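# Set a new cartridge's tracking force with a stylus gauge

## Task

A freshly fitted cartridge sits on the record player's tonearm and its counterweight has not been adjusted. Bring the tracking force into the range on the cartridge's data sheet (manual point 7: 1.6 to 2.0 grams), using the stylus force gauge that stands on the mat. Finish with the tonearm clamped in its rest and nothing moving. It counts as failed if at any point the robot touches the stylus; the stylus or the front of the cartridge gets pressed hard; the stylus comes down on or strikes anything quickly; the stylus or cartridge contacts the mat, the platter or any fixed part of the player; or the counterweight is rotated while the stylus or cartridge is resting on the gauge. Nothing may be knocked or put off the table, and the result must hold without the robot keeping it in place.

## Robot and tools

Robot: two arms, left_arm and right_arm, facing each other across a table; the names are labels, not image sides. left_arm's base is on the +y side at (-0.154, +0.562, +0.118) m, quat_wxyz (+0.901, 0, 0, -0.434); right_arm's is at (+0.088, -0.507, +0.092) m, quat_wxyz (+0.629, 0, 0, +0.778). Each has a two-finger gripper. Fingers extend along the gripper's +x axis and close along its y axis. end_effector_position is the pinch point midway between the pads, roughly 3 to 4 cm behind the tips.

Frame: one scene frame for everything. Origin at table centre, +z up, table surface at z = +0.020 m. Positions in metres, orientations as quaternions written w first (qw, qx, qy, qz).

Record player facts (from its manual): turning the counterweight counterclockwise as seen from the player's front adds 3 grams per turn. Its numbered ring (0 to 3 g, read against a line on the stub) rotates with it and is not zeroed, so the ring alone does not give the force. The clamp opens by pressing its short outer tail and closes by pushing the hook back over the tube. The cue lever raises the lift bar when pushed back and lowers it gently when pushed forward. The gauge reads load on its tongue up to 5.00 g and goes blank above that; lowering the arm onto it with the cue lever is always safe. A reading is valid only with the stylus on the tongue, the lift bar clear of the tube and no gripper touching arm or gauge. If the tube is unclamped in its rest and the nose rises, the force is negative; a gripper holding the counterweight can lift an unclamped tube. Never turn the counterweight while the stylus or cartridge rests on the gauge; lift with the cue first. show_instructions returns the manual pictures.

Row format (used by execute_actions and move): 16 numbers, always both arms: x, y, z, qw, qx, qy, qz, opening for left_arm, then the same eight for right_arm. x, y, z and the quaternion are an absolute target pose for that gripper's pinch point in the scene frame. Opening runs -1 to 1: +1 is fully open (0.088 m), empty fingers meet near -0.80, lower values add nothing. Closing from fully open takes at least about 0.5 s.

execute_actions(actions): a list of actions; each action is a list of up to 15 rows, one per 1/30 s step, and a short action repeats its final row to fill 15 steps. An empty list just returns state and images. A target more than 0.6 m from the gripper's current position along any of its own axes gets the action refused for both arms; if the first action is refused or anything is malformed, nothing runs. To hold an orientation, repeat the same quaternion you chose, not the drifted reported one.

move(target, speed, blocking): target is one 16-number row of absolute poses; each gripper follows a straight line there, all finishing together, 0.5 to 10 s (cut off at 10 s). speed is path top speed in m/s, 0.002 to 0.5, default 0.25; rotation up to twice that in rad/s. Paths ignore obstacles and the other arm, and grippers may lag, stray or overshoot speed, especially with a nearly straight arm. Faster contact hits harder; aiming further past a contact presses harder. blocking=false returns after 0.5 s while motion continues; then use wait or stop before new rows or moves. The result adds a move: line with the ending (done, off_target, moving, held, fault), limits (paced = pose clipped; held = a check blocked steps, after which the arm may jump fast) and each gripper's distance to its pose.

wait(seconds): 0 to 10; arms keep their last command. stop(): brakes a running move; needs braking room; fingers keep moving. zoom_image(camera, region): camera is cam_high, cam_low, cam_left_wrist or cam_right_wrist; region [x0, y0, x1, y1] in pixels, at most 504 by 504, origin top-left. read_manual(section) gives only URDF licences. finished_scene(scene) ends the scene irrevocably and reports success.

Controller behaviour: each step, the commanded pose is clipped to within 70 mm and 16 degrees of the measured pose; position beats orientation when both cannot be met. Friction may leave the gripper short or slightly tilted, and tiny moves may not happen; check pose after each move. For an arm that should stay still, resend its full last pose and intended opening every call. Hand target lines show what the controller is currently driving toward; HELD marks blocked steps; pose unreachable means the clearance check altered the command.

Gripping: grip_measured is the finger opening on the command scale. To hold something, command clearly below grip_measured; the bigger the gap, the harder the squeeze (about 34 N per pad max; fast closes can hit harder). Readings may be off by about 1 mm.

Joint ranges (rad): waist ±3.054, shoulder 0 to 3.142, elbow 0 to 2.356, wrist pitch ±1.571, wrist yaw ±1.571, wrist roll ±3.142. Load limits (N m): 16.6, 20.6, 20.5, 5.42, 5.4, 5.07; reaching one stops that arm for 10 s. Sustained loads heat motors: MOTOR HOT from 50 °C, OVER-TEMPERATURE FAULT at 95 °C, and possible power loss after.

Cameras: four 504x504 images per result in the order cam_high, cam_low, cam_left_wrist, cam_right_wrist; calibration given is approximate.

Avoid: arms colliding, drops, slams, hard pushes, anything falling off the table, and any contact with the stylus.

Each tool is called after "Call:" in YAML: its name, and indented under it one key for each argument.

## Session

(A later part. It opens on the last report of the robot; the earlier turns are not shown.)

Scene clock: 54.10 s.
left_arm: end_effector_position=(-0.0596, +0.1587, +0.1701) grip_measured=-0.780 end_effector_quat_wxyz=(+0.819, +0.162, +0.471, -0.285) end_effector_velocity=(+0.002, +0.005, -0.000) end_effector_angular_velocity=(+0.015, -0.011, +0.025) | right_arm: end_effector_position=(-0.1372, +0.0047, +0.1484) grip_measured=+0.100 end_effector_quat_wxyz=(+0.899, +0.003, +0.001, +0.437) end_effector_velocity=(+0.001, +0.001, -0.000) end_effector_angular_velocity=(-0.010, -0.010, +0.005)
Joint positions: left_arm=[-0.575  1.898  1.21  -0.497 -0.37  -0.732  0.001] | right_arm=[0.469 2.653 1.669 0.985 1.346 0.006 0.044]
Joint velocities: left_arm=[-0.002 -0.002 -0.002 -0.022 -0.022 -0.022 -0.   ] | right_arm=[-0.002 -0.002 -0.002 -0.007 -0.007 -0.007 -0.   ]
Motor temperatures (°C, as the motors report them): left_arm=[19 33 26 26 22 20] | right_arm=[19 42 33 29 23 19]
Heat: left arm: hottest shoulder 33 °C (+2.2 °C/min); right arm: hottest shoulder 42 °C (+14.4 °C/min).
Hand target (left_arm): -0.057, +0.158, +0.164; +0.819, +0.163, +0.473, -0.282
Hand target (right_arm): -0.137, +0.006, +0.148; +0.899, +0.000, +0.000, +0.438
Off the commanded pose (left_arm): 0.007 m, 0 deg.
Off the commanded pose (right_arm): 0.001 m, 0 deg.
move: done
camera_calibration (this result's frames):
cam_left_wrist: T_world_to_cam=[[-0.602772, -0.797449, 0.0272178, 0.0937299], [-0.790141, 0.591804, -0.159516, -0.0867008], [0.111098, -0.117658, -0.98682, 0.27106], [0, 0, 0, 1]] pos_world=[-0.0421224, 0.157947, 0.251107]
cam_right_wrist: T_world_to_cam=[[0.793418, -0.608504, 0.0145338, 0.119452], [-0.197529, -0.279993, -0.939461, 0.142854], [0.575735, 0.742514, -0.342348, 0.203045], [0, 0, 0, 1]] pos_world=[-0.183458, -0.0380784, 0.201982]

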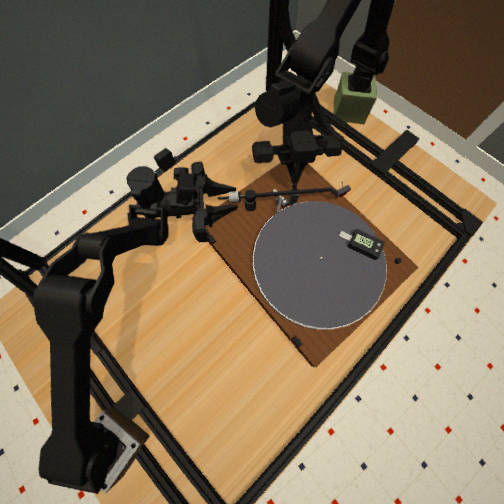

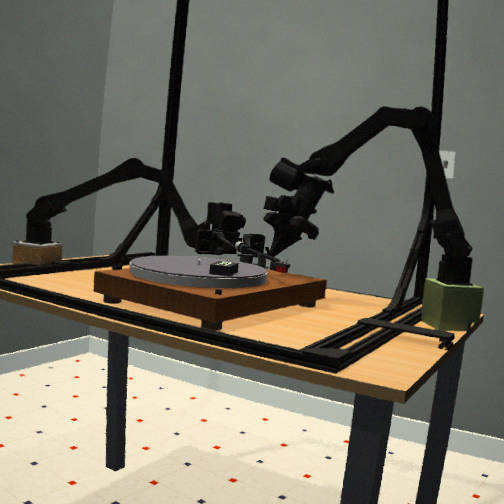

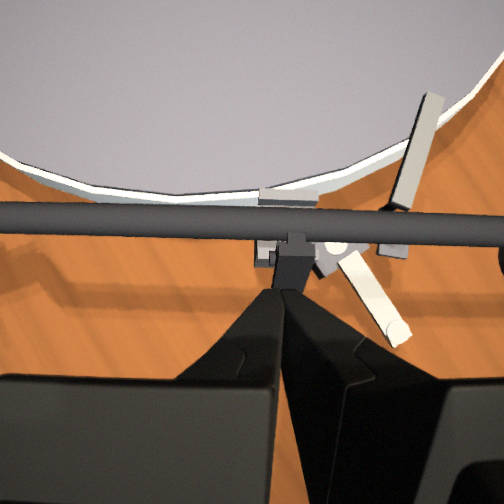

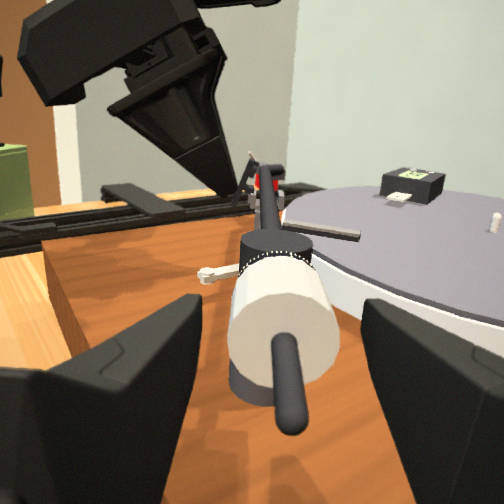

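Call:
move:
  target: [-0.075,0.175,0.23,0.819,0.163,0.473,-0.282,-1,-0.137,0.006,0.148,0.896,0.078,0.038,0.436,-0.05]

Call:
move:
  target: [-0.04,0.14,0.24,0.389,0.415,0.203,-0.797,0.2,-0.137,0.006,0.148,0.896,0.078,0.038,0.436,-0.4]
  speed: 0.4

Call:
move:
  target: [-0.04,0.14,0.24,0.389,0.415,0.203,-0.797,0.2,-0.138,0.005,0.151,0.797,-0.415,-0.202,0.389,-0.4]
  speed: 0.4

Call:
move:
  target: [-0.04,0.14,0.24,0.389,0.415,0.203,-0.797,0.2,-0.138,0.005,0.148,0.896,0.078,0.038,0.436,-0.05]
  speed: 0.4

Scene clock: 82.83 s.
left_arm: end_effector_position=(-0.0750, +0.1782, +0.2203) grip_measured=-0.780 end_effector_quat_wxyz=(+0.815, +0.173, +0.479, -0.277) end_effector_velocity=(-0.000, +0.005, +0.001) end_effector_angular_velocity=(+0.009, +0.000, +0.019) | right_arm: end_effector_position=(-0.1373, +0.0048, +0.1488) grip_measured=-0.050 end_effector_quat_wxyz=(+0.896, +0.072, +0.035, +0.436) end_effector_velocity=(-0.001, +0.002, -0.003) end_effector_angular_velocity=(-0.033, -0.029, +0.020)
Joint positions: left_arm=[-0.613  1.78   1.283 -0.735 -0.379 -0.775  0.001] | right_arm=[0.469 2.653 1.67  0.989 1.346 0.156 0.037]
Joint velocities: left_arm=[-0.002 -0.007 -0.002 -0.022 -0.007 -0.022  0.   ] | right_arm=[-0.002 -0.002 -0.002 -0.037 -0.022 -0.007 -0.   ]
Motor temperatures (°C, as the motors report them): left_arm=[19 33 27 29 22 20] | right_arm=[19 48 33 29 23 19]
Heat: left arm: hottest shoulder 33 °C (+2.0 °C/min); right arm: hottest shoulder 48 °C (+13.1 °C/min).
Hand target (left_arm): -0.075, +0.175, +0.230; +0.819, +0.163, +0.473, -0.282
Hand target (right_arm): -0.137, +0.006, +0.148; +0.896, +0.078, +0.038, +0.436
Off the commanded pose (left_arm): 0.010 m, 2 deg.
Off the commanded pose (right_arm): 0.002 m, 1 deg.
move: off_target (left_arm)
camera_calibration (this result's frames):
cam_left_wrist: T_world_to_cam=[[-0.6005, -0.799592, 0.00716569, 0.103577], [-0.792904, 0.59427, -0.134707, -0.10845], [0.103452, -0.0865734, -0.99086, 0.319459], [0, 0, 0, 1]] pos_world=[-0.0568408, 0.174925, 0.301188]
cam_right_wrist: T_world_to_cam=[[0.785999, -0.602483, -0.138636, 0.141258], [-0.310245, -0.190426, -0.931389, 0.126189], [0.534746, 0.775082, -0.336592, 0.196549], [0, 0, 0, 1]] pos_world=[-0.176983, -0.0432064, 0.203271]

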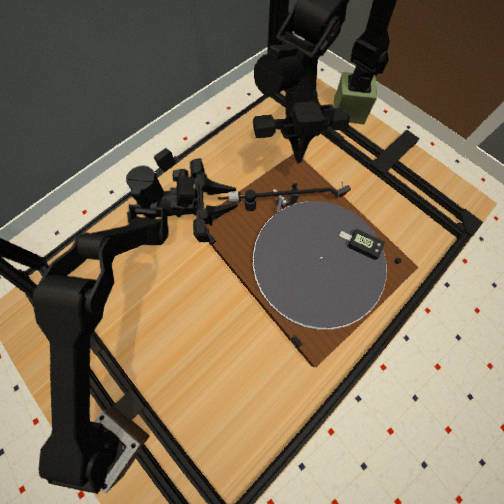

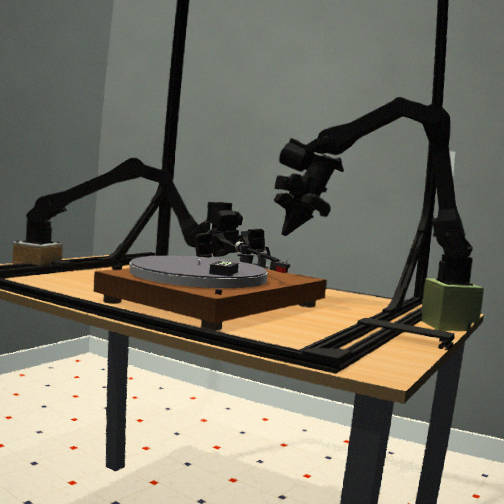

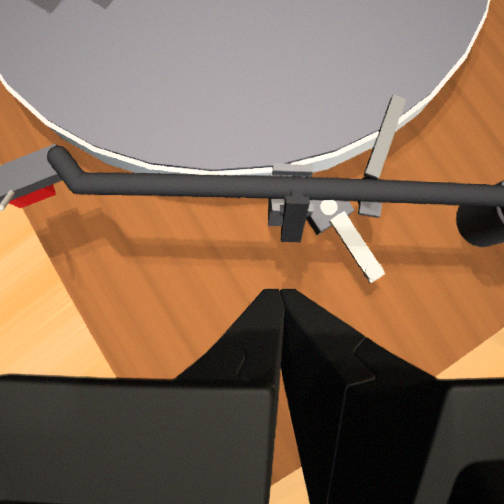

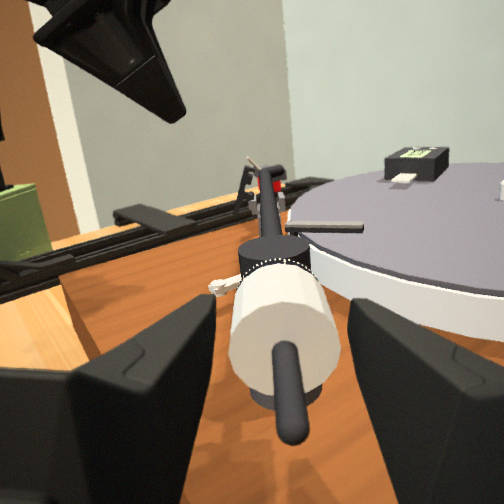

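Scene clock: 85.37 s.
left_arm: end_effector_position=(-0.0419, +0.1429, +0.2387) grip_measured=+0.200 end_effector_quat_wxyz=(+0.390, +0.416, +0.205, -0.796) end_effector_velocity=(-0.001, +0.003, +0.001) end_effector_angular_velocity=(+0.014, +0.008, -0.018) | right_arm: end_effector_position=(-0.1375, +0.0049, +0.1490) grip_measured=-0.250 end_effector_quat_wxyz=(+0.896, +0.072, +0.035, +0.436) end_effector_velocity=(+0.003, -0.001, -0.002) end_effector_angular_velocity=(-0.014, -0.013, -0.010)
Joint positions: left_arm=[-0.235  1.953  1.553 -0.865  0.534  1.013  0.049] | right_arm=[0.469 2.653 1.67  0.987 1.345 0.157 0.027]
Joint velocities: left_arm=[ 0.002  0.007  0.017 -0.037  0.007  0.022 -0.   ] | right_arm=[-0.002 -0.002 -0.007 -0.007  0.007 -0.007 -0.   ]
Motor temperatures (°C, as the motors report them): left_arm=[19 34 27 29 22 20] | right_arm=[19 49 33 29 23 19]
Heat: left arm: hottest shoulder 34 °C (+3.0 °C/min); right arm: hottest shoulder 49 °C (+13.2 °C/min).
Hand target (left_arm): -0.040, +0.140, +0.240; -0.390, -0.414, -0.202, +0.798
Hand target (right_arm): -0.137, +0.006, +0.148; +0.896, +0.078, +0.038, +0.436
Off the commanded pose (left_arm): 0.004 m, 0 deg.
Off the commanded pose (right_arm): 0.002 m, 1 deg.
move: done
camera_calibration (this result's frames):
cam_left_wrist: T_world_to_cam=[[-0.801782, 0.596962, 0.0279733, -0.117854], [0.57471, 0.783038, -0.237823, -0.00386238], [-0.163876, -0.174606, -0.970906, 0.327793], [0, 0, 0, 1]] pos_world=[-0.0385565, 0.130614, 0.320634]
cam_right_wrist: T_world_to_cam=[[0.786664, -0.601607, -0.138666, 0.141617], [-0.310191, -0.190949, -0.9313, 0.126267], [0.533798, 0.775634, -0.336826, 0.196457], [0, 0, 0, 1]] pos_world=[-0.177107, -0.0430708, 0.203402]

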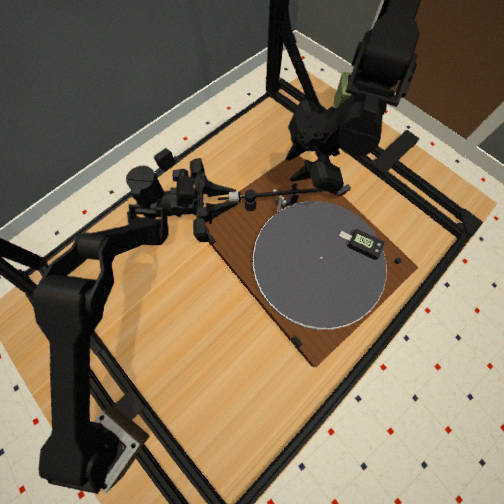

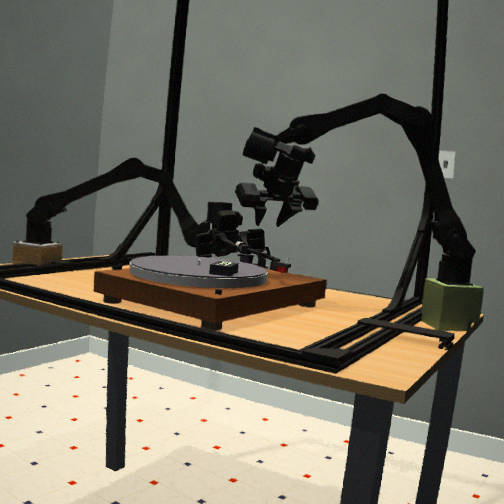

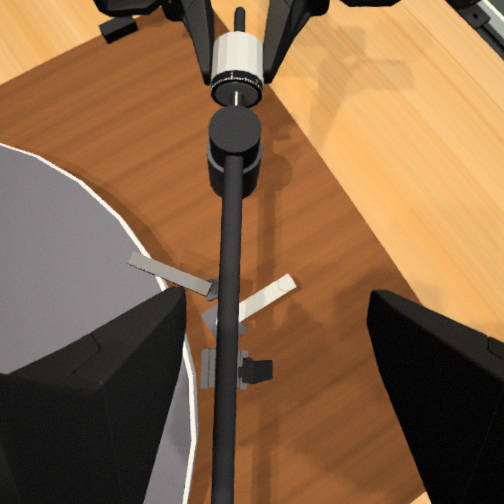

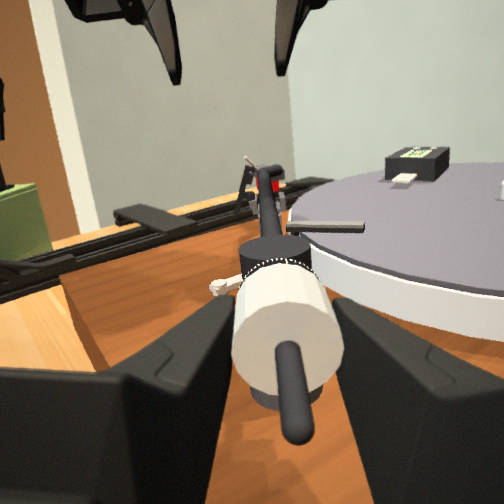

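Scene clock: 87.27 s.
left_arm: end_effector_position=(-0.0418, +0.1431, +0.2391) grip_measured=+0.200 end_effector_quat_wxyz=(+0.388, +0.416, +0.206, -0.796) end_effector_velocity=(-0.003, +0.001, +0.001) end_effector_angular_velocity=(+0.008, -0.002, +0.001) | right_arm: end_effector_position=(-0.1388, +0.0045, +0.1532) grip_measured=-0.251 end_effector_quat_wxyz=(+0.801, -0.410, -0.197, +0.390) end_effector_velocity=(-0.002, -0.000, +0.003) end_effector_angular_velocity=(+0.013, -0.012, +0.010)
Joint positions: left_arm=[-0.234  1.955  1.559 -0.873  0.534  1.016  0.049] | right_arm=[ 0.472  2.637  1.67   0.948  1.349 -0.924  0.027]
Joint velocities: left_arm=[-0.007 -0.007 -0.002 -0.007 -0.007 -0.007 -0.   ] | right_arm=[ 0.002  0.012 -0.002  0.095 -0.007 -0.081 -0.   ]
Motor temperatures (°C, as the motors report them): left_arm=[19 34 27 29 22 20] | right_arm=[19 49 33 29 23 19]
Heat: left arm: hottest shoulder 34 °C (+3.0 °C/min); right arm: hottest shoulder 49 °C (+13.2 °C/min).
Hand target (left_arm): -0.040, +0.140, +0.240; -0.389, -0.415, -0.203, +0.797
Hand target (right_arm): -0.138, +0.005, +0.151; +0.797, -0.415, -0.201, +0.389
Off the commanded pose (left_arm): 0.004 m, 0 deg.
Off the commanded pose (right_arm): 0.002 m, 1 deg.
move: done
camera_calibration (this result's frames):
cam_left_wrist: T_world_to_cam=[[-0.800676, 0.598321, 0.0304873, -0.118657], [0.575952, 0.782755, -0.235743, -0.00438363], [-0.164914, -0.171195, -0.971337, 0.327762], [0, 0, 0, 1]] pos_world=[-0.0384283, 0.130537, 0.320951]
cam_right_wrist: T_world_to_cam=[[0.457225, -0.339599, 0.82196, -0.0510179], [0.396411, -0.749514, -0.530176, 0.168873], [0.796118, 0.568244, -0.208076, 0.216567], [0, 0, 0, 1]] pos_world=[-0.216029, -0.0138156, 0.17653]

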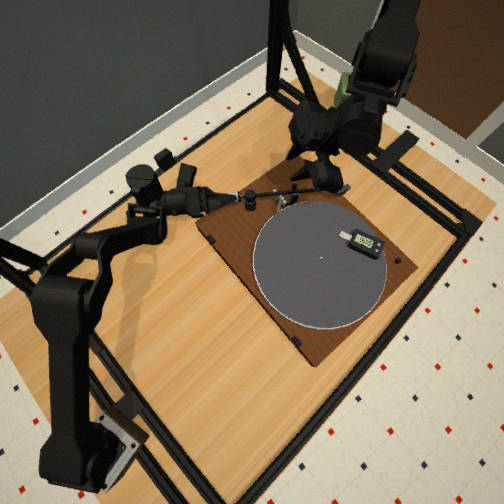

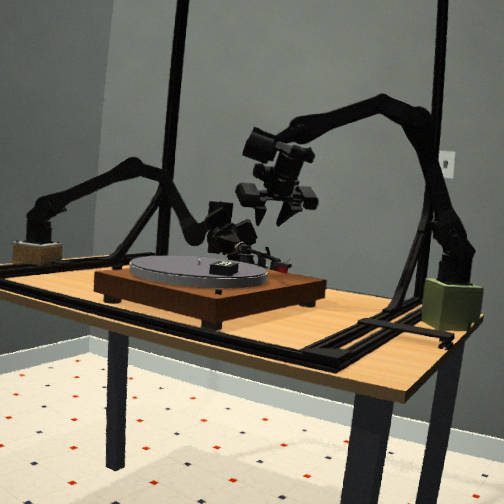

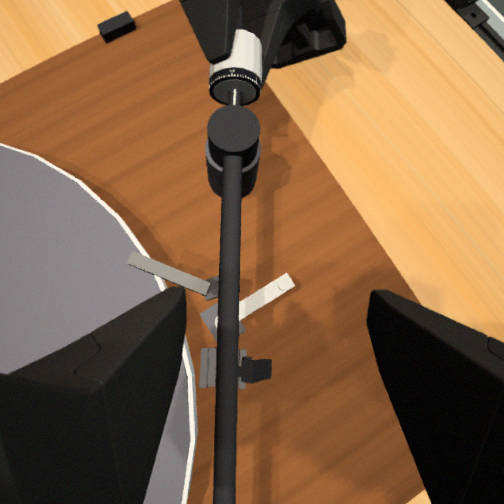

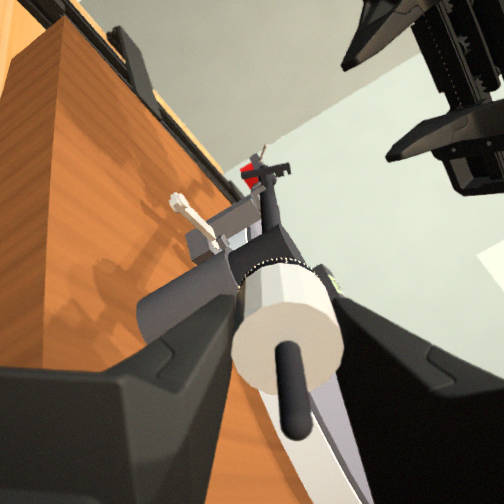

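Scene clock: 89.30 s.
left_arm: end_effector_position=(-0.0418, +0.1431, +0.2390) grip_measured=+0.200 end_effector_quat_wxyz=(+0.388, +0.416, +0.206, -0.796) end_effector_velocity=(-0.004, +0.004, +0.000) end_effector_angular_velocity=(+0.021, +0.004, +0.001) | right_arm: end_effector_position=(-0.1385, +0.0044, +0.1485) grip_measured=-0.050 end_effector_quat_wxyz=(+0.896, +0.073, +0.035, +0.437) end_effector_velocity=(+0.005, +0.001, -0.003) end_effector_angular_velocity=(-0.024, -0.017, -0.015)
Joint positions: left_arm=[-0.234  1.955  1.559 -0.874  0.534  1.016  0.049] | right_arm=[0.471 2.656 1.671 0.993 1.346 0.153 0.037]
Joint velocities: left_arm=[-0.007 -0.007 -0.002 -0.022 -0.007 -0.007 -0.   ] | right_arm=[-0.007 -0.002 -0.002 -0.037  0.007  0.007 -0.   ]
Motor temperatures (°C, as the motors report them): left_arm=[19 34 27 29 22 20] | right_arm=[19 49 33 29 23 19]
Heat: left arm: hottest shoulder 34 °C (+3.0 °C/min); right arm: hottest shoulder 49 °C (+12.2 °C/min).
Hand target (left_arm): -0.040, +0.140, +0.240; -0.389, -0.415, -0.203, +0.797
Hand target (right_arm): -0.138, +0.005, +0.148; +0.896, +0.078, +0.038, +0.436
Off the commanded pose (left_arm): 0.004 m, 0 deg.
Off the commanded pose (right_arm): 0.001 m, 1 deg.
move: done
camera_calibration (this result's frames):
cam_left_wrist: T_world_to_cam=[[-0.800671, 0.59831, 0.0308238, -0.118715], [0.575914, 0.782836, -0.235566, -0.00444335], [-0.165072, -0.170859, -0.971369, 0.327655], [0, 0, 0, 1]] pos_world=[-0.0384059, 0.130489, 0.320886]
cam_right_wrist: T_world_to_cam=[[0.787332, -0.600502, -0.139664, 0.1423], [-0.310091, -0.189909, -0.931546, 0.125492], [0.532872, 0.776744, -0.335732, 0.197045], [0, 0, 0, 1]] pos_world=[-0.178123, -0.0437702, 0.20293]

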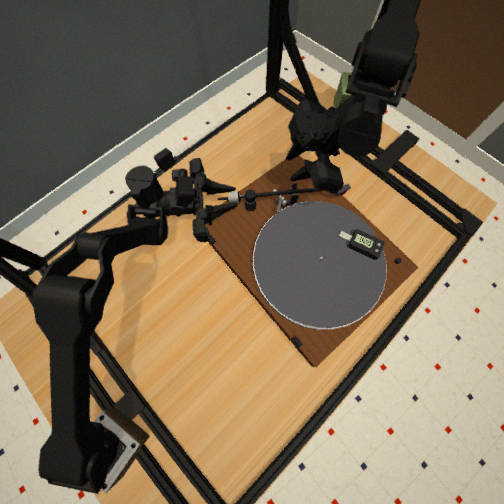

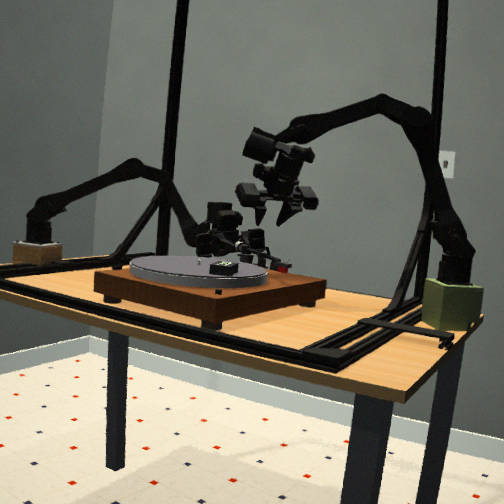

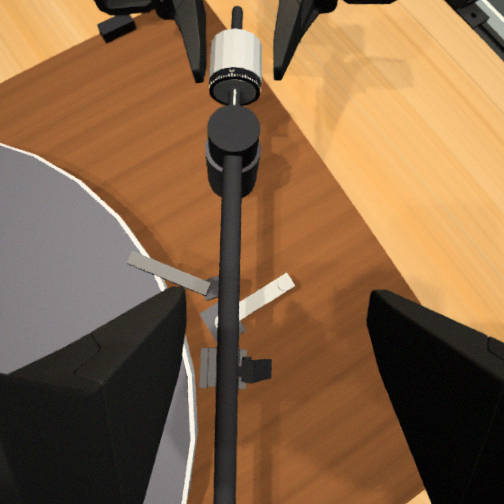

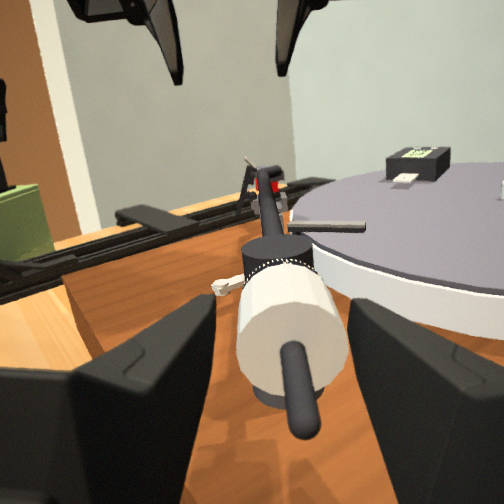

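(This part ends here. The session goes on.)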